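## Task

Pick up the small foam block that sits on the desk and set it down on the counter located behind the shelving. The robot must not tip over or finish leaning, or the task fails. The block must rest on the counter by itself at the end; if the robot is what holds it there, it is not done.

## Robot and tools

ROBOT. A Hello Robot Stretch 3 with one arm. A two-wheel base (0.33 m long, 0.34 m wide) carries a vertical mast; a lift rides the mast and a telescoping arm sticks out sideways to the robot's RIGHT, ending in a wrist (yaw, pitch, roll) and a two-finger gripper. The base cannot strafe, so to move the gripper along the robot's forward axis you drive the base. Spinning in place pivots about the point midway between the wheels, 0.05 m behind the front edge; with arm retracted and wrist folded the swept radius is 0.28 m, and an unfolded level wrist reaches past that. Cameras: head_camera and nav_camera on the pan/tilt head, wrist_camera on the gripper. A loose object may occasionally get nudged by something external.

FRAMES. Base frame: origin on the floor between the drive wheels, x forward, y left, z up. hand_pose is reported in it, at the point where closed fingertips meet (pads 0.04 m wide). Odometry frame is the base frame at the start of the scene; heading is positive leftward, -3.142 to 3.142.

execute_actions takes "actions", a list run in order (empty list = just report state). Each action may have "robot" (a command, a stop, or a list of up to 8 commands run one after another), "steps" (1 to 450 control steps at 30 per second, default 1) and "until" (ends the action early once all its conditions hold). An action with only "steps" just waits. Motions keep running across actions and while the driver is thinking. A command may contain:
- "base": exactly one of {"translate_m": d} (drive straight d metres, forward positive, |d| at most 1) or {"rotate_rad": d} (turn in place d radians, counter-clockwise/left positive, |d| at most 3.2). Both are offsets from where the base is when that command begins.
- "joints": absolute targets by name; unnamed joints keep their targets. lift_m 0 to 1.1 (arm height on mast, m); arm_m 0 to 0.52 (extension, m); wrist_yaw_rad -1.345 to 4.42 (0 along the arm, positive toward the front, 3.0 folded over the base); wrist_pitch_rad -1.57 to 0.451 (0 level, negative tips fingers down); wrist_roll_rad -2.911 to 2.911 (0 fingers side by side); gripper_m -0.089 to 0.179 (bigger is wider; true fingertip gap is 0.007 less when nearly shut, 0.025 less when fully open, zero below 0.007); head_pan_rad -3.953 to 1.73 (0 forward, positive left, -1.57 looks along the arm); head_tilt_rad -1.53 to 0.419 (negative looks down).
- "contact_limits": {"arm_m": effort %} 1 to 100, how hard the arm may push before contact_stop; lower is gentler, too low stops immediately. Applies until the next arm_m command.
- In a queue, {"pause_s": s} waits up to 15 s. {"robot": {"stop": true}} brakes everything and clears the queue.
A new command acts at once, discarding any older queue remainder. One invalid value rejects the whole call.

Waiting: use "steps": 450 with "until": {"robot": {"status": "ended"}} to wait until nothing reads moving and no queue runs. Other fields can be compared, e.g. {"lift_m": [">", 0.3]}, statuses with a word or ["!=", "moving"]; "any" instead of "robot" fires when any one motion ends. Don't wait for exact equality on readings.

SPEED. Fast base (0.30 m/s, 1.9 rad/s) only when stowed: lift_m under 0.30, arm_m under 0.03, wrist_yaw_rad over 2.54; else 0.10 m/s, 0.63 rad/s.

GRIPPING. Close to a gripper_m below the object's width to hold it (smaller squeezes more); open to at least 0.02 above the touch value to let go. Neither the reading nor "done" proves a grasp, so check cameras. Over-squeezing triggers a stall guard and things may slip; resend a different value to re-grip.

WRIST SAFETY. Fold (yaw 3.0) or unfold only with lift_m 0.32 to 0.95, pitch -0.4 and roll near 0; once folded the lift may drop to 0.25. If yaw goes under -0.4, keep pitch at -0.5 or lower.

RESULTS. Each result is one snapshot plus one image per camera. base_status shows progress as (moved of goal); joint_goals and joint_status per joint; statuses: moving, done, off_target (stuck, still pushing), contact_stop (lift/arm pushed into something and went slack), time_out, stopped, not_commanded, torque_fault (wrist servo off about 10 s, limp). measured_speeds, motor_effort in % (bracket = peak; positive pushes toward higher values; wheels positive = forward), refusals/queue/queue_left, lines "refused:", "dropped:", "replaced:", and "robot.on_its_own" when the robot changed a goal, a joint is slack or off, an effort at rest looks abnormal (likely load or contact), or base_tilt drifts 3 degrees from its start value. lidar_m: 12 distances in 30-degree sectors, first straight ahead then counter-clockwise (4th left, 7th behind, 10th right), in a plane 0.17 m up; misses tabletops and clear objects. wrist_depth_mm and head_depth_mm: 7x7 grids of median depth. zoom_image takes "camera" and "region" [x0, y0, x1, y1] pixels (max 504 by 504) to enlarge the latest image.

AVOID. Pushing into rigid things with the gripper above about 0.45 m can tip the robot; never push twice after a contact_stop. Don't drive while gripping, hooking or pressing something fixed; snags while driving, especially in reverse, can tip it. If leaning, reverse the last move in small steps, pull the gripper free, and lower lift_m to about 0.2 if needed. Avoid drops, slams, hard hits and long hard pushes that overheat wrist servos. Place objects so they rest freely, open and withdraw the gripper, wait until all motion ends, then call finished_scene with the current scene number; its result gives the next task.

Each tool is called after "Call:" as a command line: name --argument value for each argument, lists and objects as JSON in quotes; but a table of rows of numbers goes row by row, as --pt "numbers of a row", without its own name.

## Session

Call:
execute_actions --actions '[]'

Scene clock: 0.00 s.
robot.base_odometry: x=+0.000 y=+0.000 heading=+0.000 (m, m, rad; robot's odometry frame)
robot.turned_by_wheels: +0.000 (rad since the last result)
robot.turned_by_imu: +0.000 (rad since the last result)
robot.base_tilt: forward=-1.7 right=-0.6 (deg)
robot.lidar_m: 2.18 1.53 1.56 1.11 1.62 1.60 1.54 1.64 1.13 1.04 1.11 1.52
robot.head_depth_mm: 1749 2099 2077 2100 2080 2099 2069 / 1746 2100 2106 2107 2110 2100 2071 / 1742 2112 2114 2111 2097 2121 2090 / 1729 2150 2123 2115 2128 2128 2109 / 1731 2149 2144 2137 2127 2136 2118 / 1720 2176 2148 2140 2152 2142 2116 / 1711 2196 2166 2171 2163 2171 2131
robot.base_status: not_commanded
robot.joint_positions: lift_m=+0.418 arm_m=+0.000 wrist_yaw_rad=+2.994 wrist_pitch_rad=-0.344 wrist_roll_rad=-0.015 gripper_m=+0.037 head_pan_rad=+0.018 head_tilt_rad=-0.008
robot.joint_goals: lift_m=+0.418 arm_m=+0.000 wrist_yaw_rad=+2.994 wrist_pitch_rad=-0.344 wrist_roll_rad=-0.015 gripper_m=+0.037 head_pan_rad=+0.018 head_tilt_rad=-0.008
robot.joint_status: lift_m=not_commanded arm_m=not_commanded wrist_yaw_rad=not_commanded wrist_pitch_rad=not_commanded wrist_roll_rad=not_commanded gripper_m=not_commanded head_pan_rad=not_commanded head_tilt_rad=not_commanded
robot.measured_speeds: translate_m=+0.000 rotate_rad=+0.000 lift_m=+0.000 arm_m=+0.000 wrist_yaw_rad=+0.000 wrist_pitch_rad=+0.000 wrist_roll_rad=+0.000 head_pan_rad=+0.000 head_tilt_rad=+0.000
robot: refusals=0 queue=idle queue_left=0
robot.motor_effort: left_wheel=+0 right_wheel=+0 lift_m=+22 arm_m=-1 wrist_yaw_rad=+0 wrist_pitch_rad=+5 wrist_roll_rad=+1 gripper_m=+0 head_pan_rad=+0 head_tilt_rad=+2 (%)
robot.hand_pose: x=+0.0130 y=+0.0859 z=+0.4472 quat_wxyz=(+0.172, +0.698, +0.071, +0.691) (m; robot's base frame)
robot.wrist_depth_mm: - - - - - - - / - - - - - - - / - - - - - - - / - - - - - - - / 825 - 930 929 937 964 975 / 695 698 - 728 763 765 801 / 599 601 610 626 632 645 664
pictures: head_camera (sideways: a quarter turn clockwise sets it upright), nav_camera (sideways: a quarter turn counterclockwise sets it upright), wrist_camera
Images, in order (width x height): head_camera 896x504, nav_camera 672x504, wrist_camera 644x364.

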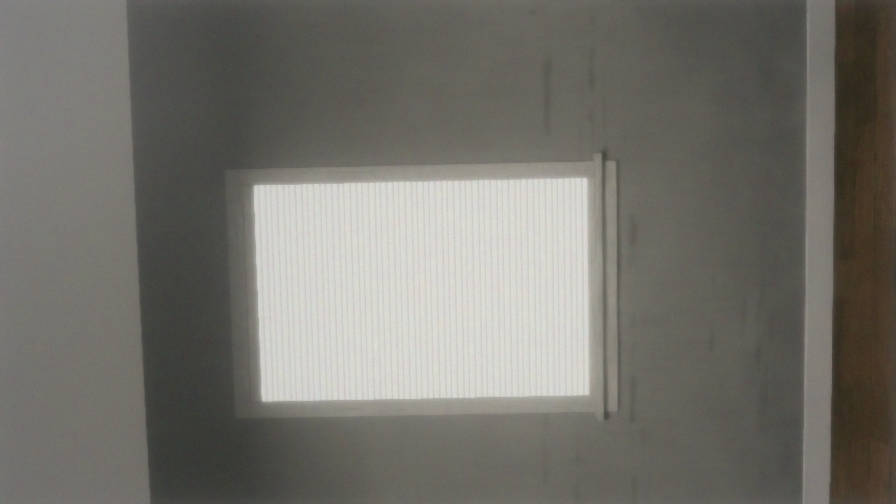

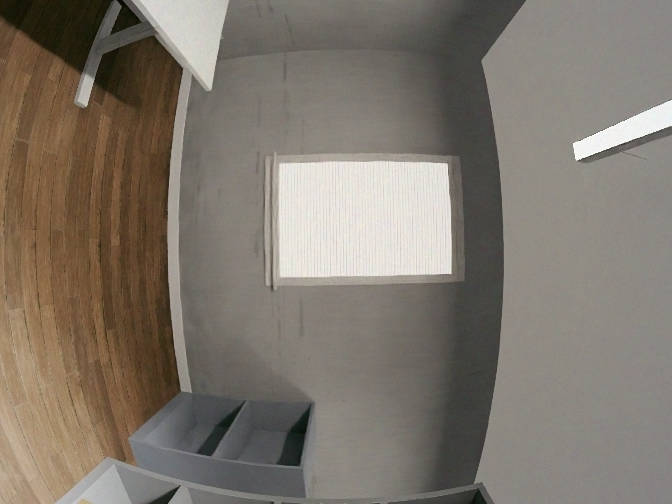

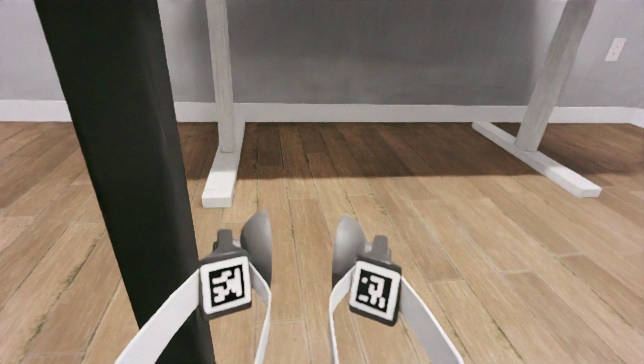

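Call:
execute_actions --actions '[{"robot":{"joints":{"head_pan_rad":1.1,"head_tilt_rad":-0.5}},"steps":450,"until":{"robot":{"status":"ended"}}}]'

Call:
execute_actions --actions '[{"robot":{"joints":{"head_pan_rad":-1.57,"head_tilt_rad":-0.3}},"steps":450,"until":{"robot":{"status":"ended"}}}]'

Scene clock: 1.63 s.
robot.base_odometry: x=+0.000 y=+0.000 heading=+0.000 (m, m, rad; robot's odometry frame)
robot.turned_by_wheels: +0.000 (rad since the last result)
robot.turned_by_imu: +0.000 (rad since the last result)
robot.base_tilt: forward=-1.7 right=-0.5 (deg)
robot.lidar_m: 2.18 1.53 1.56 1.11 1.62 1.60 1.54 1.64 1.13 1.04 1.11 1.52
robot.head_depth_mm: 1673 1847 2015 1305 1888 1532 1260 / 1588 1749 1874 1236 1898 1544 1261 / 1503 1648 1762 1246 1908 1553 1265 / 1425 1564 1684 1258 1788 1556 1271 / 1349 1486 1605 1273 1028 1563 1273 / 1285 1408 1534 1281 989 1570 1281 / 1232 1342 1449 1294 956 1577 1279
robot.base_status: not_commanded
robot.joint_positions: lift_m=+0.418 arm_m=+0.000 wrist_yaw_rad=+2.994 wrist_pitch_rad=-0.344 wrist_roll_rad=-0.015 gripper_m=+0.037 head_pan_rad=+1.093 head_tilt_rad=-0.493
robot.joint_goals: lift_m=+0.418 arm_m=+0.000 wrist_yaw_rad=+2.994 wrist_pitch_rad=-0.344 wrist_roll_rad=-0.015 gripper_m=+0.037 head_pan_rad=+1.100 head_tilt_rad=-0.500
robot.joint_status: lift_m=not_commanded arm_m=not_commanded wrist_yaw_rad=not_commanded wrist_pitch_rad=not_commanded wrist_roll_rad=not_commanded gripper_m=not_commanded head_pan_rad=done head_tilt_rad=done
robot.measured_speeds: translate_m=+0.000 rotate_rad=+0.000 lift_m=+0.000 arm_m=+0.000 wrist_yaw_rad=+0.000 wrist_pitch_rad=+0.000 wrist_roll_rad=+0.000 head_pan_rad=+0.000 head_tilt_rad=+0.000
robot: refusals=0 queue=done queue_left=0
robot.motor_effort: left_wheel=+0(0) right_wheel=+0(1) lift_m=+22(21) arm_m=-1(0) wrist_yaw_rad=+0(0) wrist_pitch_rad=+4(5) wrist_roll_rad=+1(1) gripper_m=-1(0) head_pan_rad=+3(44) head_tilt_rad=-4(34) (%)
robot.hand_pose: x=+0.0130 y=+0.0859 z=+0.4472 quat_wxyz=(+0.172, +0.698, +0.071, +0.691) (m; robot's base frame)
robot.wrist_depth_mm: - - - - - - - / - - - - - - - / - - - - - - - / - - - - - - - / 836 - 923 914 952 951 977 / 692 707 - 739 765 778 805 / 594 606 619 629 637 655 664
pictures: head_camera (sideways: a quarter turn clockwise sets it upright), nav_camera (sideways: a quarter turn counterclockwise sets it upright), wrist_camera
Images, in order (width x height): head_camera 896x504, nav_camera 672x504, wrist_camera 644x364.

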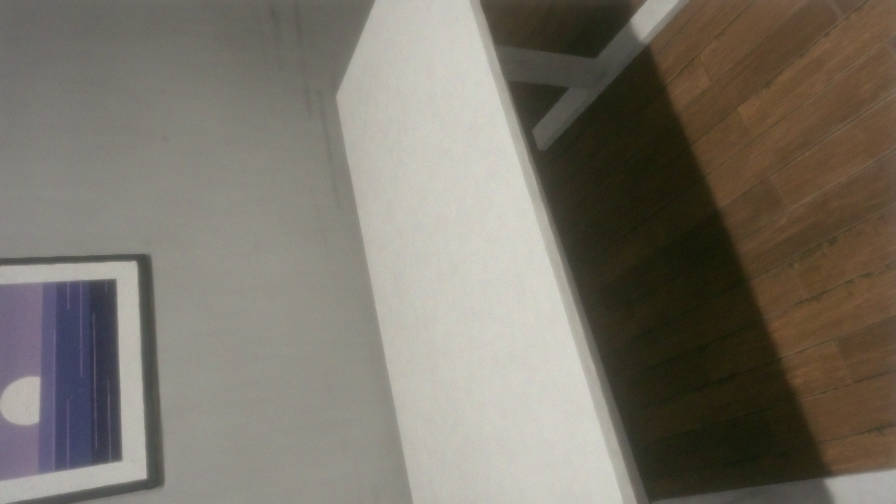

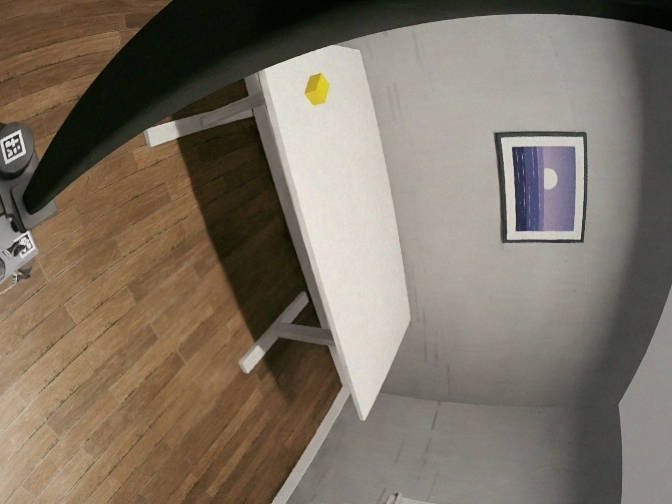

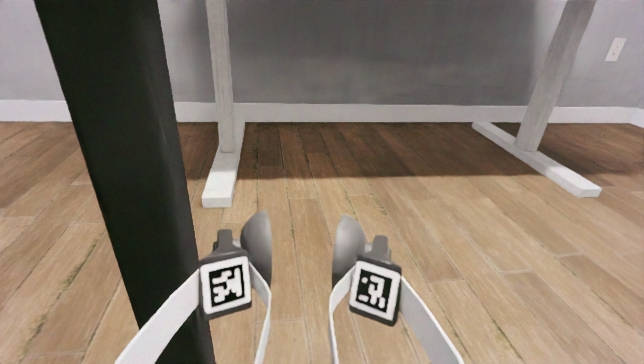

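Scene clock: 3.40 s.
robot.base_odometry: x=+0.000 y=+0.000 heading=+0.000 (m, m, rad; robot's odometry frame)
robot.turned_by_wheels: +0.000 (rad since the last result)
robot.turned_by_imu: +0.000 (rad since the last result)
robot.base_tilt: forward=-1.7 right=-0.5 (deg)
robot.lidar_m: 2.18 1.52 1.56 1.11 1.62 1.60 1.54 1.64 1.13 1.04 1.11 1.51
robot.head_depth_mm: 1251 1301 1389 1297 1343 1259 1309 / 1259 1307 1409 1320 1548 1563 1361 / 1042 1002 1343 1083 1406 1221 1323 / 2727 2881 3023 2663 2653 1884 1457 / 2718 2843 2740 1438 1391 1357 1339 / 944 938 1402 1134 1506 1294 1330 / 1282 1328 1234 1155 1583 1302 1326
robot.base_status: not_commanded
robot.joint_positions: lift_m=+0.418 arm_m=+0.000 wrist_yaw_rad=+2.994 wrist_pitch_rad=-0.344 wrist_roll_rad=-0.015 gripper_m=+0.037 head_pan_rad=-1.563 head_tilt_rad=-0.310
robot.joint_goals: lift_m=+0.418 arm_m=+0.000 wrist_yaw_rad=+2.994 wrist_pitch_rad=-0.344 wrist_roll_rad=-0.015 gripper_m=+0.037 head_pan_rad=-1.570 head_tilt_rad=-0.300
robot.joint_status: lift_m=not_commanded arm_m=not_commanded wrist_yaw_rad=not_commanded wrist_pitch_rad=not_commanded wrist_roll_rad=not_commanded gripper_m=not_commanded head_pan_rad=done head_tilt_rad=done
robot.measured_speeds: translate_m=+0.000 rotate_rad=+0.000 lift_m=+0.000 arm_m=+0.000 wrist_yaw_rad=+0.000 wrist_pitch_rad=+0.000 wrist_roll_rad=+0.000 head_pan_rad=+0.000 head_tilt_rad=+0.000
robot: refusals=0 queue=done queue_left=0
robot.motor_effort: left_wheel=+0(0) right_wheel=+0(0) lift_m=+22(21) arm_m=+0(1) wrist_yaw_rad=+0(0) wrist_pitch_rad=+4(5) wrist_roll_rad=+1(1) gripper_m=-1(0) head_pan_rad=-4(41) head_tilt_rad=+6(25) (%)
robot.hand_pose: x=+0.0130 y=+0.0859 z=+0.4472 quat_wxyz=(+0.172, +0.698, +0.071, +0.691) (m; robot's base frame)
robot.wrist_depth_mm: - - - - - - - / - - - - - - - / - - - - - - - / - - - - - - - / 844 - 922 936 932 945 988 / 700 704 - 738 773 778 796 / 595 613 614 629 636 650 660
pictures: head_camera (sideways: a quarter turn clockwise sets it upright), nav_camera (sideways: a quarter turn counterclockwise sets it upright), wrist_camera
Images, in order (width x height): head_camera 896x504, nav_camera 672x504, wrist_camera 644x364.

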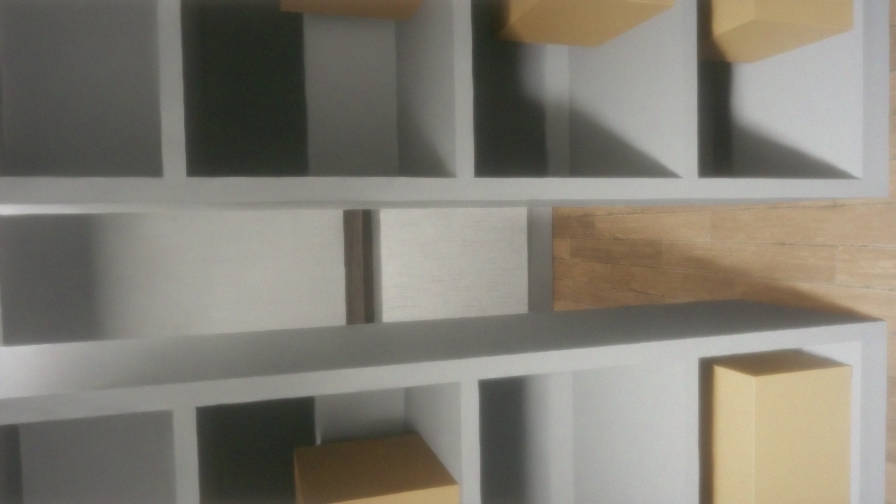

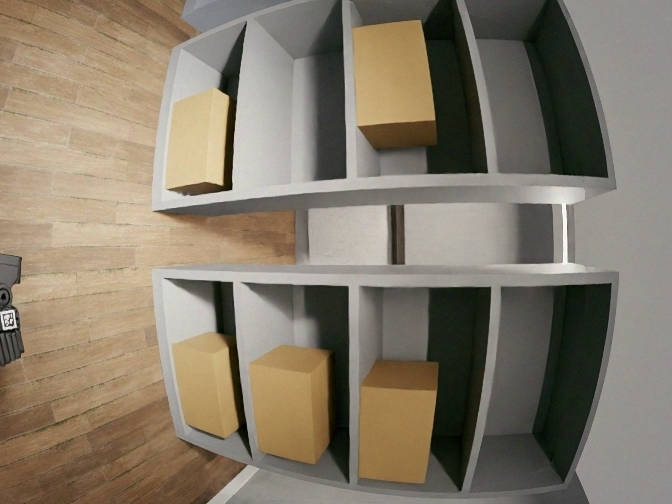

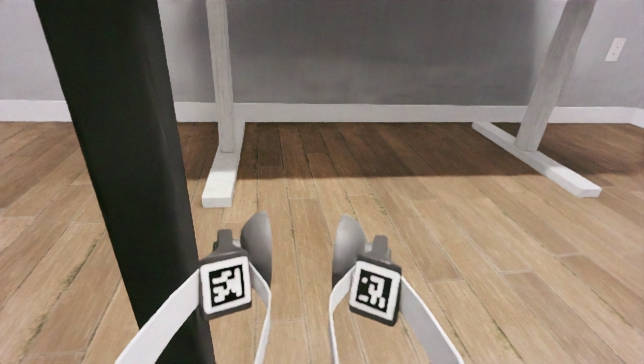

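Call:
execute_actions --actions '[{"robot":[{"joints":{"lift_m":0.28,"head_pan_rad":-2.4,"head_tilt_rad":-0.5}}],"steps":450,"until":{"robot":{"status":"ended"}}}]'

Call:
execute_actions --actions '[{"robot":[{"base":{"rotate_rad":1.75},"joints":{"head_pan_rad":0,"head_tilt_rad":-0.6}}],"steps":450,"until":{"robot":{"status":"ended"}}}]'

Scene clock: 6.57 s.
robot.base_odometry: x=+0.000 y=+0.000 heading=+0.000 (m, m, rad; robot's odometry frame)
robot.turned_by_wheels: +0.000 (rad since the last result)
robot.turned_by_imu: -0.001 (rad since the last result)
robot.base_tilt: forward=-1.6 right=-0.5 (deg)
robot.lidar_m: 2.18 1.52 1.56 1.11 1.62 1.60 1.54 1.63 1.13 1.04 1.11 1.52
robot.head_depth_mm: 1405 1503 1630 1767 1869 1529 1255 / 1524 1642 1777 1952 1982 1549 1257 / 1650 1797 1971 2186 1996 1547 1267 / 1806 1978 2188 2384 1926 1555 1273 / 1165 1239 1376 1436 1612 1566 1277 / 1257 1147 1199 1305 1445 1487 1279 / 1330 1050 1088 1198 1265 1429 1283
robot.base_status: not_commanded
robot.joint_positions: lift_m=+0.280 arm_m=+0.000 wrist_yaw_rad=+2.994 wrist_pitch_rad=-0.345 wrist_roll_rad=-0.015 gripper_m=+0.037 head_pan_rad=-2.393 head_tilt_rad=-0.494
robot.joint_goals: lift_m=+0.280 arm_m=+0.000 wrist_yaw_rad=+2.994 wrist_pitch_rad=-0.345 wrist_roll_rad=-0.015 gripper_m=+0.037 head_pan_rad=-2.400 head_tilt_rad=-0.500
robot.joint_status: lift_m=done arm_m=not_commanded wrist_yaw_rad=not_commanded wrist_pitch_rad=not_commanded wrist_roll_rad=not_commanded gripper_m=not_commanded head_pan_rad=done head_tilt_rad=done
robot.measured_speeds: translate_m=+0.000 rotate_rad=+0.000 lift_m=+0.000 arm_m=+0.000 wrist_yaw_rad=+0.000 wrist_pitch_rad=+0.000 wrist_roll_rad=+0.000 head_pan_rad=+0.000 head_tilt_rad=+0.000
robot: refusals=0 queue=done queue_left=0
robot.motor_effort: left_wheel=+0(0) right_wheel=+1(1) lift_m=+13(21) arm_m=+0(0) wrist_yaw_rad=+0(0) wrist_pitch_rad=+5(5) wrist_roll_rad=+1(1) gripper_m=+0(1) head_pan_rad=-4(43) head_tilt_rad=-3(22) (%)
robot.hand_pose: x=+0.0130 y=+0.0857 z=+0.3098 quat_wxyz=(+0.172, +0.698, +0.071, +0.691) (m; robot's base frame)
robot.wrist_depth_mm: - - - - - - - / - - - - - - - / - - - - - - - / 785 - 835 881 902 926 976 / 627 - 683 687 699 710 738 / 523 524 - 543 571 581 595 / 459 - - 482 476 493 499
pictures: head_camera (sideways: a quarter turn clockwise sets it upright), nav_camera (sideways: a quarter turn counterclockwise sets it upright), wrist_camera
Images, in order (width x height): head_camera 896x504, nav_camera 672x504, wrist_camera 644x364.

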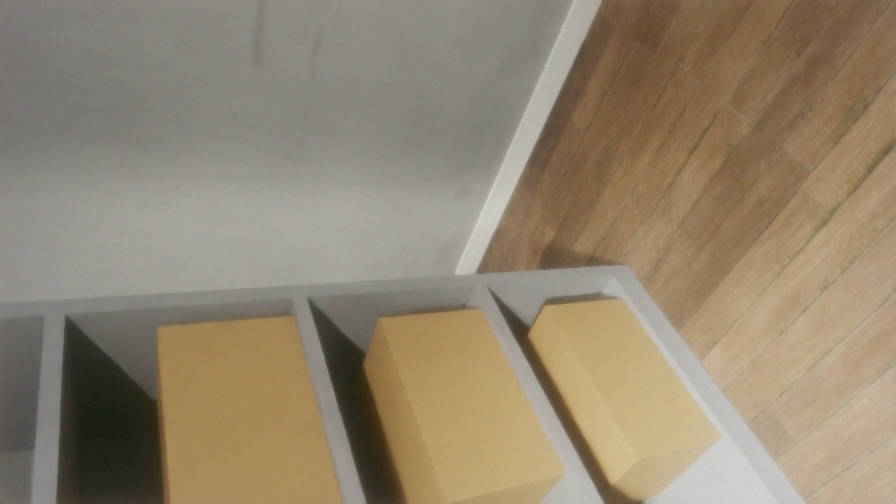

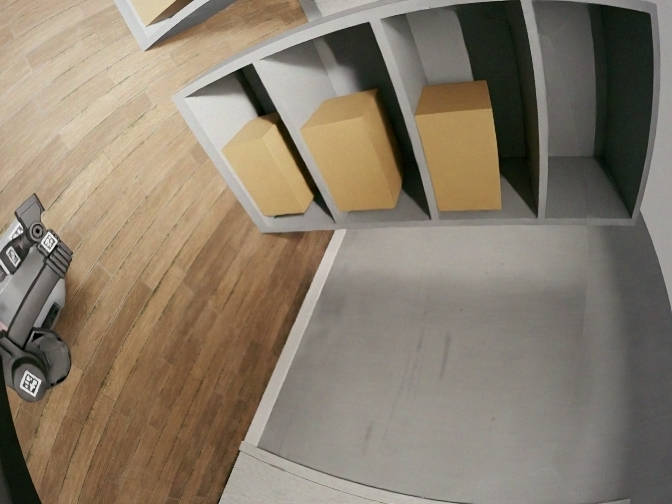

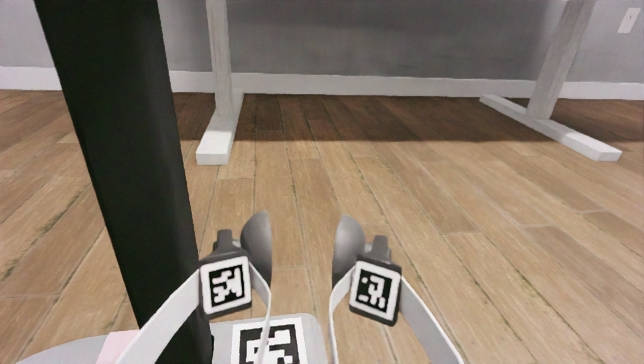

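Scene clock: 8.87 s.
robot.base_odometry: x=+0.000 y=+0.000 heading=+1.750 (m, m, rad; robot's odometry frame)
robot.turned_by_wheels: +1.750 (rad since the last result)
robot.turned_by_imu: +1.775 (rad since the last result)
robot.base_tilt: forward=-1.7 right=-0.6 (deg)
robot.lidar_m: 1.11 1.73 1.56 1.54 1.28 1.04 1.04 1.17 2.19 2.18 1.52 1.56
robot.head_depth_mm: 1221 1357 1439 1027 1694 1413 1187 / 1247 1376 1461 1039 1704 1428 1190 / 1269 1405 1497 1039 1615 1422 1198 / 1292 1434 1557 1056 1789 1434 1200 / 1313 1457 1646 1816 1797 1450 1207 / 1349 1493 1678 1921 1827 1451 1213 / 1367 1532 1731 1984 1831 1460 1219
robot.base_status: done (rotate_rad +1.7499 of +1.7500)
robot.joint_positions: lift_m=+0.280 arm_m=+0.000 wrist_yaw_rad=+2.994 wrist_pitch_rad=-0.345 wrist_roll_rad=-0.015 gripper_m=+0.037 head_pan_rad=-0.007 head_tilt_rad=-0.593
robot.joint_goals: lift_m=+0.280 arm_m=+0.000 wrist_yaw_rad=+2.994 wrist_pitch_rad=-0.345 wrist_roll_rad=-0.015 gripper_m=+0.037 head_pan_rad=+0.000 head_tilt_rad=-0.600
robot.joint_status: lift_m=done arm_m=not_commanded wrist_yaw_rad=not_commanded wrist_pitch_rad=not_commanded wrist_roll_rad=not_commanded gripper_m=not_commanded head_pan_rad=done head_tilt_rad=done
robot.measured_speeds: translate_m=+0.000 rotate_rad=+0.000 lift_m=+0.000 arm_m=+0.000 wrist_yaw_rad=+0.000 wrist_pitch_rad=+0.000 wrist_roll_rad=+0.000 head_pan_rad=+0.000 head_tilt_rad=+0.000
robot: refusals=0 queue=done queue_left=0
robot.motor_effort: left_wheel=-3(13) right_wheel=+2(7) lift_m=+13(12) arm_m=-1(0) wrist_yaw_rad=+0(0) wrist_pitch_rad=+5(5) wrist_roll_rad=+1(1) gripper_m=+0(0) head_pan_rad=+3(43) head_tilt_rad=-4(15) (%)
robot.hand_pose: x=+0.0130 y=+0.0857 z=+0.3098 quat_wxyz=(+0.172, +0.698, +0.071, +0.691) (m; robot's base frame)
robot.wrist_depth_mm: - - - - - - - / - - - - - - - / - - - - - - - / 789 - 835 876 909 939 963 / 630 - 694 688 705 703 744 / 522 524 - 553 571 581 592 / 454 - - 484 477 489 496
pictures: head_camera (sideways: a quarter turn clockwise sets it upright), nav_camera (sideways: a quarter turn counterclockwise sets it upright), wrist_camera
Images, in order (width x height): head_camera 896x504, nav_camera 672x504, wrist_camera 644x364.

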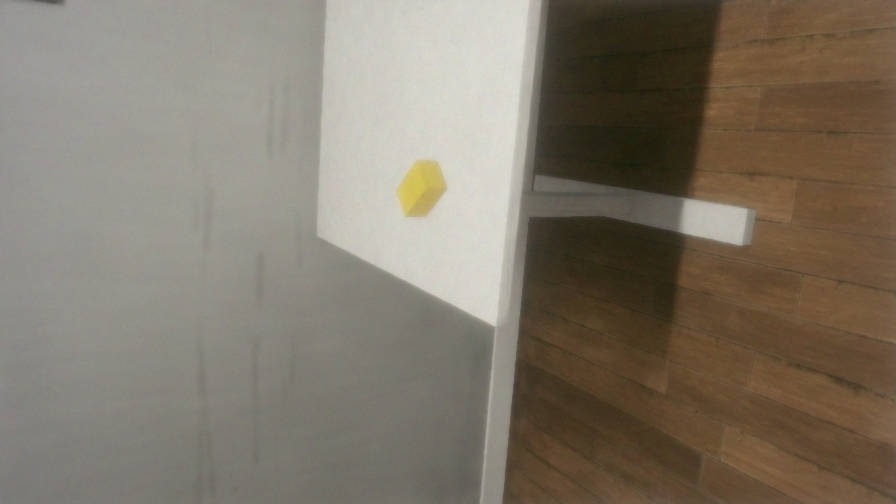

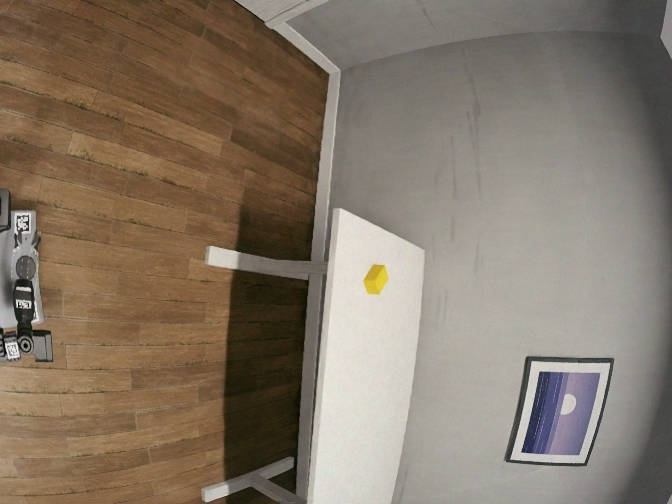

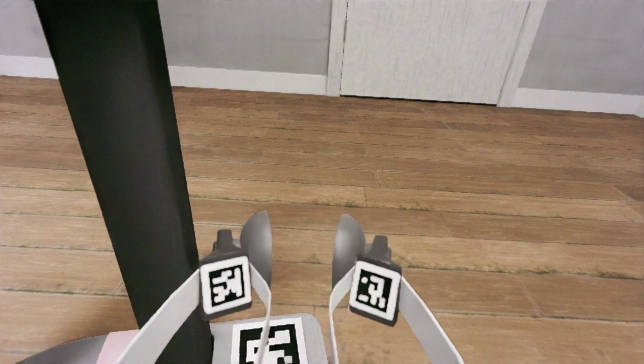

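Call:
zoom_image --camera "head_camera" --region '[370, 140, 480, 240]'

Region (370, 140, 480, 240) of head_camera's 896x504 image, scaled by 4.582, with more detail than that image has; it fills the top 458 rows of this view, and the rest is white.

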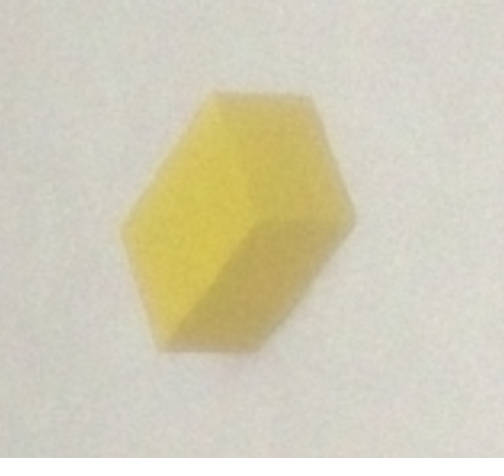

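Call:
execute_actions --actions '[{"robot":[{"base":{"translate_m":0.22}},{"base":{"rotate_rad":1.27},"joints":{"head_pan_rad":-1.4,"head_tilt_rad":-0.7}},{"joints":{"lift_m":0.85,"wrist_pitch_rad":-0.4,"wrist_roll_rad":0}}],"steps":450,"until":{"robot":{"lift_m":[">",0.5]}}},{"robot":{"joints":{"wrist_yaw_rad":0.75,"gripper_m":0.17}},"steps":450,"until":{"robot":{"status":"ended"}}}]'

Scene clock: 21.60 s.
robot.base_odometry: x=-0.039 y=+0.216 heading=+3.020 (m, m, rad; robot's odometry frame)
robot.turned_by_wheels: +1.270 (rad since the last result)
robot.turned_by_imu: +1.287 (rad since the last result)
robot.base_tilt: forward=-1.7 right=-0.6 (deg)
robot.lidar_m: 1.51 1.55 1.37 1.25 1.29 1.70 2.22 1.41 1.44 0.89 1.36 1.63
robot.head_depth_mm: 1079 1221 1190 891 1466 1356 - / 1094 1229 1209 897 1479 1356 - / 1094 1241 1215 898 1488 1378 - / 1104 1245 1232 877 1303 - 1105 / 1109 1251 1373 918 1515 1365 1153 / 1114 1257 1452 1682 1593 1396 1160 / 1125 1271 1463 1703 1660 1374 1168
robot.base_status: done (rotate_rad +1.2699 of +1.2700)
robot.joint_positions: lift_m=+0.850 arm_m=+0.000 wrist_yaw_rad=+0.752 wrist_pitch_rad=-0.415 wrist_roll_rad=-0.005 gripper_m=+0.170 head_pan_rad=-1.393 head_tilt_rad=-0.692
robot.joint_goals: lift_m=+0.850 arm_m=+0.000 wrist_yaw_rad=+0.750 wrist_pitch_rad=-0.400 wrist_roll_rad=+0.000 gripper_m=+0.170 head_pan_rad=-1.400 head_tilt_rad=-0.700
robot.joint_status: lift_m=done arm_m=not_commanded wrist_yaw_rad=done wrist_pitch_rad=done wrist_roll_rad=done gripper_m=done head_pan_rad=done head_tilt_rad=done
robot.measured_speeds: translate_m=+0.000 rotate_rad=+0.000 lift_m=+0.000 arm_m=+0.000 wrist_yaw_rad=+0.000 wrist_pitch_rad=+0.000 wrist_roll_rad=+0.000 head_pan_rad=+0.000 head_tilt_rad=+0.000
robot: refusals=0 queue=done queue_left=0
robot.motor_effort: left_wheel=-3(12) right_wheel=+2(7) lift_m=+27(27) arm_m=-1(1) wrist_yaw_rad=-2(3) wrist_pitch_rad=+4(7) wrist_roll_rad=+3(4) gripper_m=+0(92) head_pan_rad=-4(44) head_tilt_rad=-4(14) (%)
robot.hand_pose: x=+0.1321 y=-0.3089 z=+0.8628 quat_wxyz=(+0.699, +0.390, -0.588, +0.119) (m; robot's base frame)
robot.wrist_depth_mm: - - - - - 945 827 / - - - - - 952 864 / - - - - 667 672 697 / - - - - 491 486 512 / - - - - 428 409 409 / - - - - - - 341 / 982 - - - - - 329
pictures: head_camera (sideways: a quarter turn clockwise sets it upright), nav_camera (sideways: a quarter turn counterclockwise sets it upright), wrist_camera
Images, in order (width x height): head_camera 896x504, nav_camera 672x504, wrist_camera 644x364.

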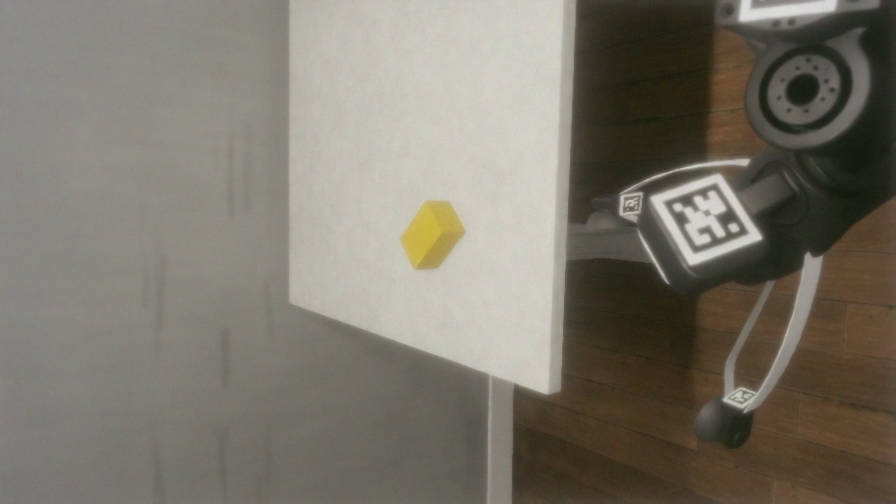

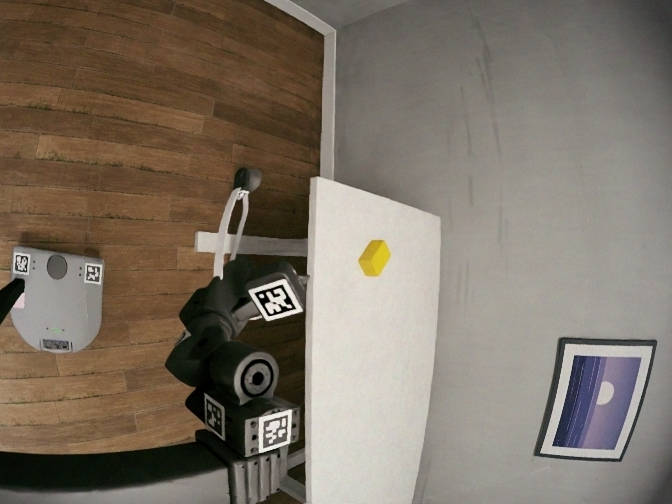

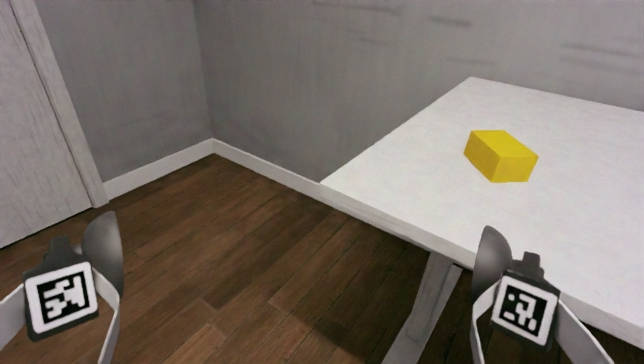

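Call:
execute_actions --actions '[{"robot":{"joints":{"arm_m":0.40,"lift_m":0.83}},"steps":450,"until":{"robot":{"status":"ended"}}}]'

Scene clock: 25.93 s.
robot.base_odometry: x=-0.039 y=+0.216 heading=+3.020 (m, m, rad; robot's odometry frame)
robot.turned_by_wheels: +0.000 (rad since the last result)
robot.turned_by_imu: -0.001 (rad since the last result)
robot.base_tilt: forward=-1.7 right=-0.6 (deg)
robot.lidar_m: 1.50 1.55 1.37 1.25 1.28 1.70 2.22 1.42 1.44 0.89 1.35 1.63
robot.head_depth_mm: 1083 1215 1314 857 1482 1324 1136 / 1086 1223 1321 836 1482 1333 1141 / 1097 1236 1285 868 1494 1344 1147 / 1103 1242 1232 877 1337 1319 1149 / 1109 1253 1381 914 1498 1349 1156 / 1118 1257 1445 1681 1591 1370 1163 / 1126 1264 1459 1713 1659 1370 1164
robot.base_status: done (rotate_rad +1.2699 of +1.2700)
robot.joint_positions: lift_m=+0.830 arm_m=+0.400 wrist_yaw_rad=+0.750 wrist_pitch_rad=-0.416 wrist_roll_rad=-0.005 gripper_m=+0.170 head_pan_rad=-1.393 head_tilt_rad=-0.692
robot.joint_goals: lift_m=+0.830 arm_m=+0.400 wrist_yaw_rad=+0.750 wrist_pitch_rad=-0.400 wrist_roll_rad=+0.000 gripper_m=+0.170 head_pan_rad=-1.400 head_tilt_rad=-0.700
robot.joint_status: lift_m=done arm_m=done wrist_yaw_rad=done wrist_pitch_rad=done wrist_roll_rad=done gripper_m=done head_pan_rad=done head_tilt_rad=done
robot.measured_speeds: translate_m=+0.000 rotate_rad=+0.000 lift_m=+0.000 arm_m=+0.000 wrist_yaw_rad=+0.000 wrist_pitch_rad=+0.000 wrist_roll_rad=+0.000 head_pan_rad=+0.000 head_tilt_rad=+0.000
robot: refusals=0 queue=done queue_left=0
robot.motor_effort: left_wheel=-3(3) right_wheel=+2(2) lift_m=+13(28) arm_m=+2(3) wrist_yaw_rad=+0(2) wrist_pitch_rad=+5(4) wrist_roll_rad=+3(3) gripper_m=+0(0) head_pan_rad=-3(3) head_tilt_rad=-5(5) (%)
robot.hand_pose: x=+0.1317 y=-0.7091 z=+0.8436 quat_wxyz=(+0.699, +0.389, -0.588, +0.118) (m; robot's base frame)
robot.wrist_depth_mm: - - 982 804 698 598 530 / - - - 868 732 628 561 / - - - 945 597 619 585 / - - - 437 448 459 476 / - - 345 353 361 380 378 / - 286 290 249 299 - 313 / 239 247 252 212 252 255 268
pictures: head_camera (sideways: a quarter turn clockwise sets it upright), nav_camera (sideways: a quarter turn counterclockwise sets it upright), wrist_camera
Images, in order (width x height): head_camera 896x504, nav_camera 672x504, wrist_camera 644x364.

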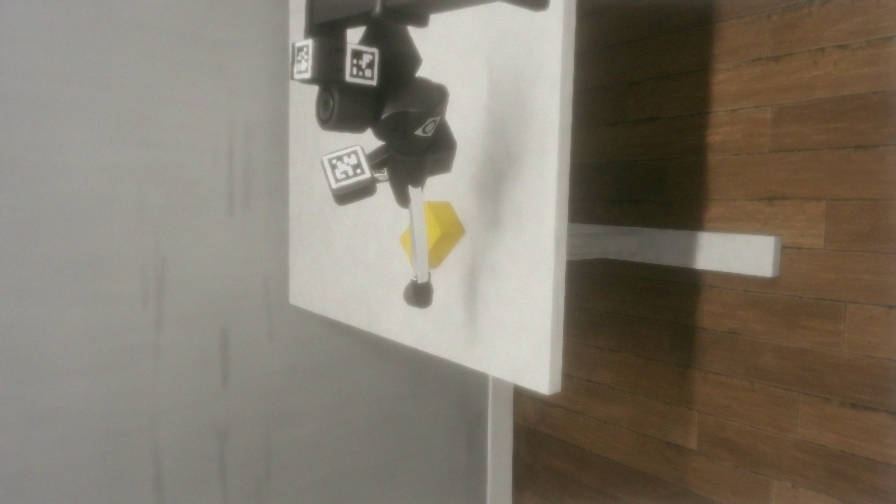

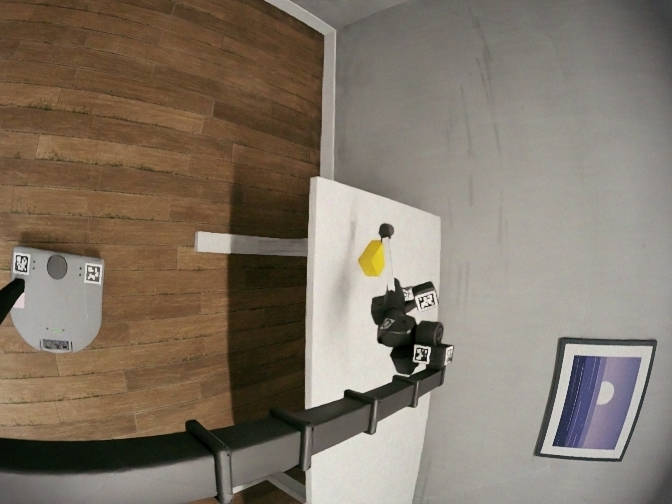

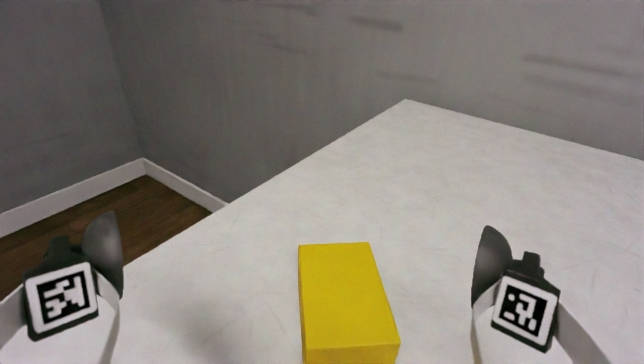

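Call:
execute_actions --actions '[{"robot":{"joints":{"arm_m":0.435,"lift_m":0.765}},"steps":450,"until":{"robot":{"status":"ended"}}}]'

Scene clock: 27.60 s.
robot.base_odometry: x=-0.039 y=+0.216 heading=+3.020 (m, m, rad; robot's odometry frame)
robot.turned_by_wheels: +0.000 (rad since the last result)
robot.turned_by_imu: +0.000 (rad since the last result)
robot.base_tilt: forward=-1.7 right=-0.5 (deg)
robot.lidar_m: 1.50 1.55 1.37 1.25 1.29 1.70 2.22 1.42 1.44 0.89 1.36 1.62
robot.head_depth_mm: 1081 1208 1253 833 1469 1326 1136 / 1096 1230 1263 832 1477 1334 1134 / 1093 1236 1221 843 1489 1346 1146 / 1105 1243 1228 879 1334 1320 1153 / 1111 1253 1378 917 1501 1355 1156 / 1113 1258 1449 1688 1600 1370 1161 / 1121 1273 1461 1705 1663 1370 1166
robot.base_status: done (rotate_rad +1.2699 of +1.2700)
robot.joint_positions: lift_m=+0.765 arm_m=+0.435 wrist_yaw_rad=+0.750 wrist_pitch_rad=-0.416 wrist_roll_rad=-0.005 gripper_m=+0.170 head_pan_rad=-1.393 head_tilt_rad=-0.692
robot.joint_goals: lift_m=+0.765 arm_m=+0.435 wrist_yaw_rad=+0.750 wrist_pitch_rad=-0.400 wrist_roll_rad=+0.000 gripper_m=+0.170 head_pan_rad=-1.400 head_tilt_rad=-0.700
robot.joint_status: lift_m=done arm_m=done wrist_yaw_rad=done wrist_pitch_rad=done wrist_roll_rad=done gripper_m=done head_pan_rad=done head_tilt_rad=done
robot.measured_speeds: translate_m=+0.000 rotate_rad=+0.000 lift_m=+0.000 arm_m=+0.000 wrist_yaw_rad=+0.000 wrist_pitch_rad=+0.000 wrist_roll_rad=+0.000 head_pan_rad=+0.000 head_tilt_rad=+0.000
robot: refusals=0 queue=done queue_left=0
robot.motor_effort: left_wheel=-3(3) right_wheel=+2(2) lift_m=+12(12) arm_m=+2(3) wrist_yaw_rad=+0(0) wrist_pitch_rad=+5(5) wrist_roll_rad=+3(3) gripper_m=+0(0) head_pan_rad=-3(4) head_tilt_rad=-4(4) (%)
robot.hand_pose: x=+0.1317 y=-0.7441 z=+0.7786 quat_wxyz=(+0.699, +0.389, -0.588, +0.118) (m; robot's base frame)
robot.wrist_depth_mm: - - 930 762 656 572 503 / - - - 840 647 596 523 / - - - 414 431 446 464 / - - 310 318 326 335 343 / - 246 249 189 261 275 273 / - 207 204 159 219 - 226 / 173 181 177 152 184 186 194
pictures: head_camera (sideways: a quarter turn clockwise sets it upright), nav_camera (sideways: a quarter turn counterclockwise sets it upright), wrist_camera
Images, in order (width x height): head_camera 896x504, nav_camera 672x504, wrist_camera 644x364.

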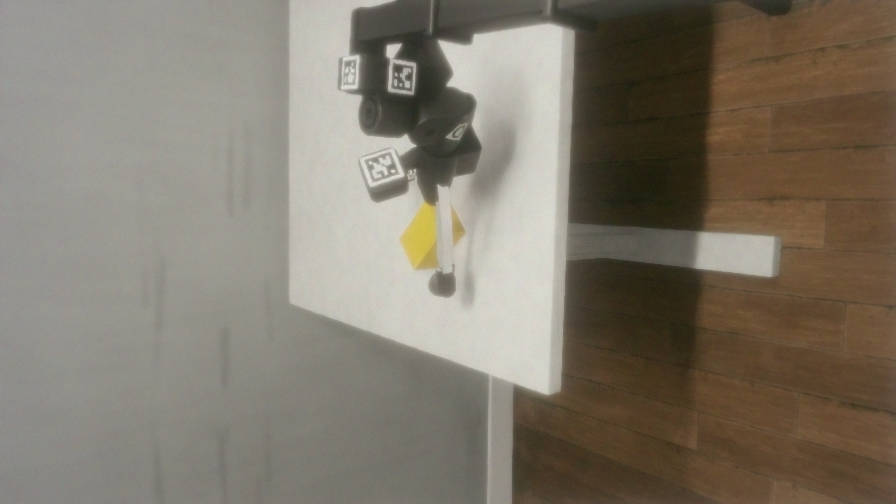

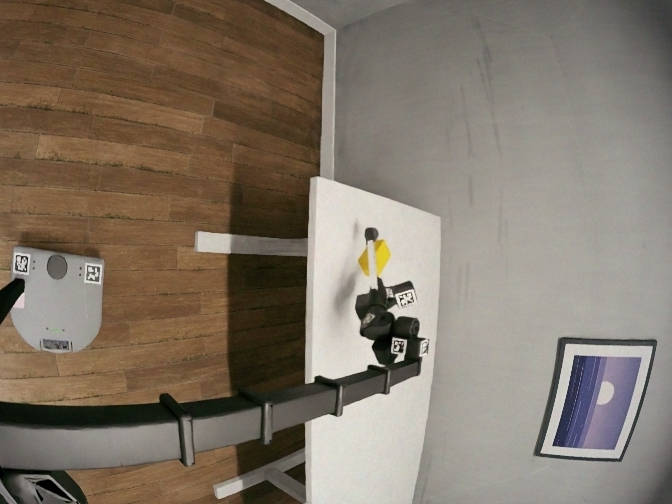

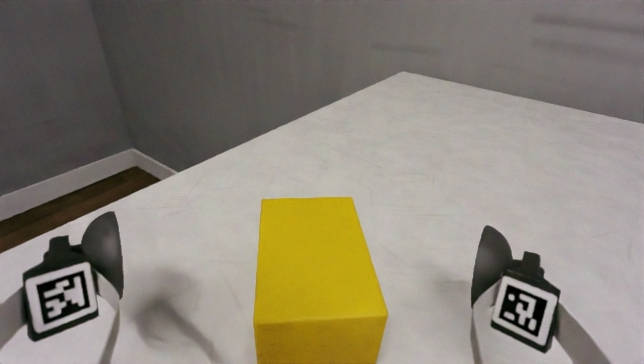

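Call:
execute_actions --actions '[{"robot":{"joints":{"arm_m":0.445,"lift_m":0.742,"gripper_m":0.1}},"steps":450,"until":{"robot":{"status":"ended"}}}]'

Scene clock: 29.43 s.
robot.base_odometry: x=-0.039 y=+0.216 heading=+3.020 (m, m, rad; robot's odometry frame)
robot.turned_by_wheels: +0.000 (rad since the last result)
robot.turned_by_imu: +0.000 (rad since the last result)
robot.base_tilt: forward=-1.7 right=-0.5 (deg)
robot.lidar_m: 1.50 1.55 1.37 1.25 1.28 1.70 2.21 1.41 1.44 0.89 1.36 1.63
robot.head_depth_mm: 1081 1225 1229 - 1469 1330 1137 / 1091 1230 1261 810 1480 1334 1146 / 1098 1234 1213 857 1483 1349 1146 / 1105 1243 1225 879 1329 1319 1148 / 1109 1253 1377 915 1505 1355 1159 / 1114 1263 1451 1673 1599 1360 1164 / 1122 1271 1458 1712 1657 1372 1166
robot.base_status: done (rotate_rad +1.2699 of +1.2700)
robot.joint_positions: lift_m=+0.742 arm_m=+0.445 wrist_yaw_rad=+0.750 wrist_pitch_rad=-0.416 wrist_roll_rad=-0.005 gripper_m=+0.100 head_pan_rad=-1.393 head_tilt_rad=-0.692
robot.joint_goals: lift_m=+0.742 arm_m=+0.445 wrist_yaw_rad=+0.750 wrist_pitch_rad=-0.400 wrist_roll_rad=+0.000 gripper_m=+0.100 head_pan_rad=-1.400 head_tilt_rad=-0.700
robot.joint_status: lift_m=done arm_m=done wrist_yaw_rad=done wrist_pitch_rad=done wrist_roll_rad=done gripper_m=done head_pan_rad=done head_tilt_rad=done
robot.measured_speeds: translate_m=+0.000 rotate_rad=+0.000 lift_m=+0.000 arm_m=+0.000 wrist_yaw_rad=+0.000 wrist_pitch_rad=+0.000 wrist_roll_rad=+0.000 head_pan_rad=+0.000 head_tilt_rad=+0.000
robot: refusals=0 queue=done queue_left=0
robot.motor_effort: left_wheel=-3(3) right_wheel=+2(2) lift_m=+13(13) arm_m=+2(2) wrist_yaw_rad=+0(0) wrist_pitch_rad=+5(5) wrist_roll_rad=+3(3) gripper_m=+0(91) head_pan_rad=-4(4) head_tilt_rad=-4(4) (%)
robot.hand_pose: x=+0.1317 y=-0.7541 z=+0.7556 quat_wxyz=(+0.699, +0.389, -0.588, +0.118) (m; robot's base frame)
robot.wrist_depth_mm: - - 931 761 638 563 499 / - - - 801 554 565 521 / - - 375 361 375 388 404 / - 261 266 195 281 290 297 / 210 218 166 155 235 232 237 / 178 - 137 131 177 194 196 / - 155 149 140 160 165 167
pictures: head_camera (sideways: a quarter turn clockwise sets it upright), nav_camera (sideways: a quarter turn counterclockwise sets it upright), wrist_camera
Images, in order (width x height): head_camera 896x504, nav_camera 672x504, wrist_camera 644x364.

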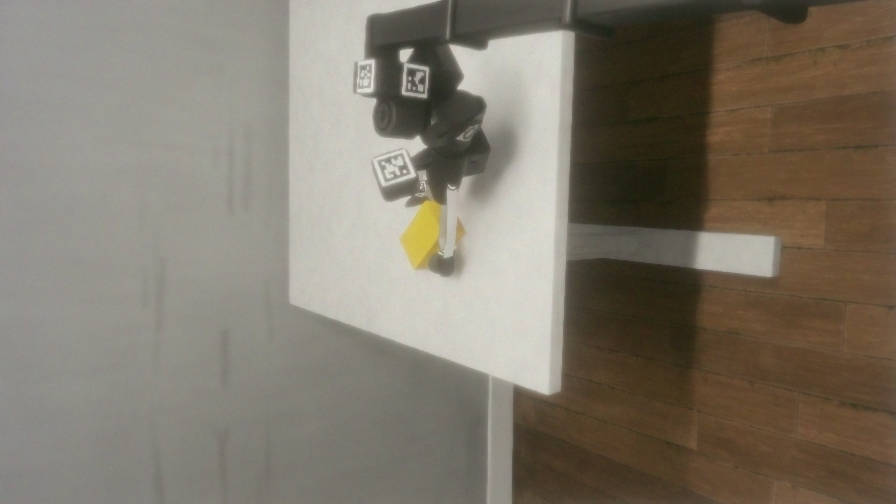

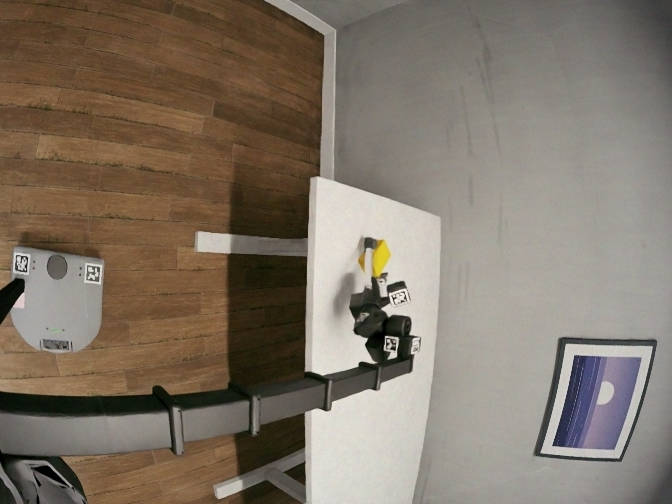

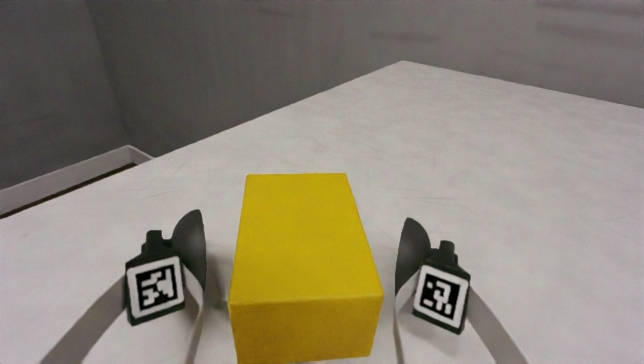

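Call:
execute_actions --actions '[{"robot":[{"joints":{"lift_m":0.733}},{"joints":{"gripper_m":0.02}},{"joints":{"lift_m":0.79}}],"steps":450,"until":{"robot":{"status":"ended"}}}]'

Scene clock: 33.67 s.
robot.base_odometry: x=-0.039 y=+0.216 heading=+3.020 (m, m, rad; robot's odometry frame)
robot.turned_by_wheels: +0.000 (rad since the last result)
robot.turned_by_imu: -0.001 (rad since the last result)
robot.base_tilt: forward=-1.7 right=-0.5 (deg)
robot.lidar_m: 1.50 1.55 1.37 1.25 1.28 1.71 2.22 1.41 1.44 0.89 1.36 1.62
robot.head_depth_mm: 1081 1214 1305 859 1473 1323 1137 / 1087 1226 1269 836 1480 1333 1139 / 1097 1237 1276 845 1492 1341 1143 / 1105 1241 1229 873 1331 1323 1151 / 1108 1249 1374 914 1505 1353 1157 / 1115 1261 1451 1676 1600 1366 1159 / 1121 1269 1459 1717 1659 1371 1170
robot.base_status: done (rotate_rad +1.2699 of +1.2700)
robot.joint_positions: lift_m=+0.790 arm_m=+0.445 wrist_yaw_rad=+0.750 wrist_pitch_rad=-0.419 wrist_roll_rad=-0.005 gripper_m=+0.021 head_pan_rad=-1.393 head_tilt_rad=-0.692
robot.joint_goals: lift_m=+0.790 arm_m=+0.445 wrist_yaw_rad=+0.750 wrist_pitch_rad=-0.400 wrist_roll_rad=+0.000 gripper_m=+0.020 head_pan_rad=-1.400 head_tilt_rad=-0.700
robot.joint_status: lift_m=done arm_m=done wrist_yaw_rad=done wrist_pitch_rad=done wrist_roll_rad=done gripper_m=done head_pan_rad=done head_tilt_rad=done
robot.measured_speeds: translate_m=+0.000 rotate_rad=+0.000 lift_m=+0.000 arm_m=+0.000 wrist_yaw_rad=+0.000 wrist_pitch_rad=+0.000 wrist_roll_rad=+0.000 head_pan_rad=+0.000 head_tilt_rad=+0.000
robot: refusals=0 queue=done queue_left=0
robot.motor_effort: left_wheel=-3(3) right_wheel=+2(2) lift_m=+27(29) arm_m=+2(3) wrist_yaw_rad=+0(1) wrist_pitch_rad=+5(5) wrist_roll_rad=+3(3) gripper_m=-23(100) head_pan_rad=-3(3) head_tilt_rad=-4(5) (%)
robot.hand_pose: x=+0.1315 y=-0.7539 z=+0.8021 quat_wxyz=(+0.699, +0.390, -0.588, +0.118) (m; robot's base frame)
robot.wrist_depth_mm: - - 923 760 644 565 498 / - - - 825 675 595 528 / - - - 482 490 508 518 / - - 320 178 368 379 389 / - 280 145 142 308 302 308 / 233 242 125 128 251 252 257 / 202 204 197 146 210 218 220
pictures: head_camera (sideways: a quarter turn clockwise sets it upright), nav_camera (sideways: a quarter turn counterclockwise sets it upright), wrist_camera
Images, in order (width x height): head_camera 896x504, nav_camera 672x504, wrist_camera 644x364.

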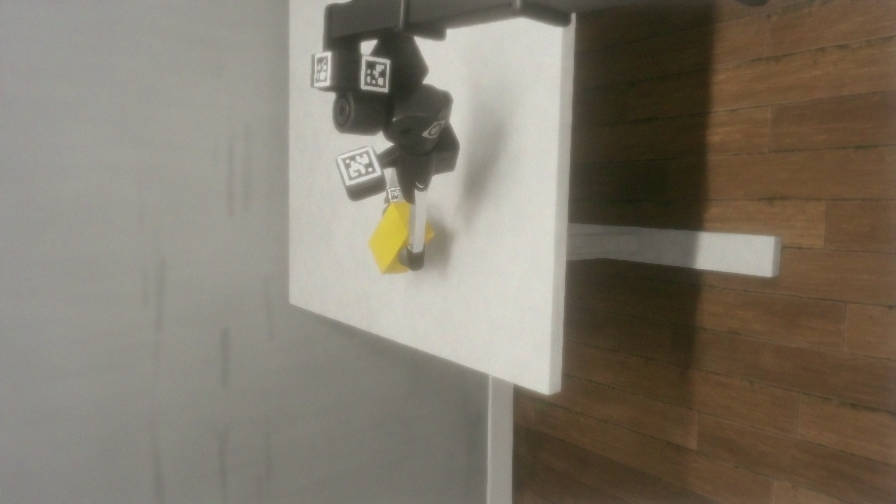

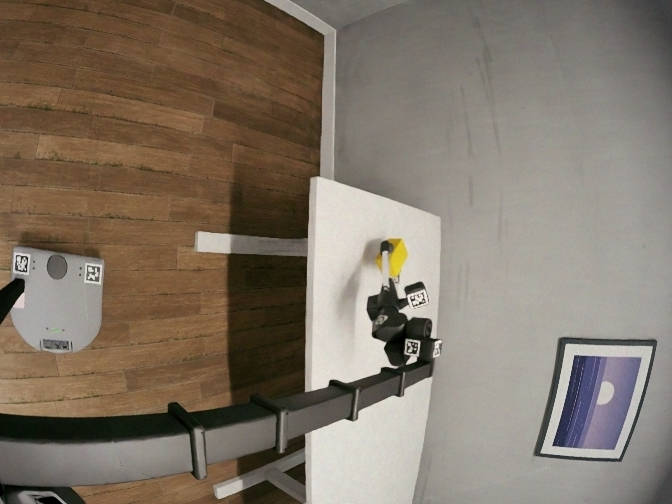

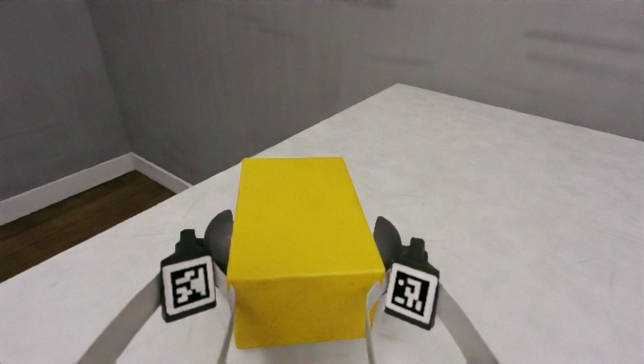

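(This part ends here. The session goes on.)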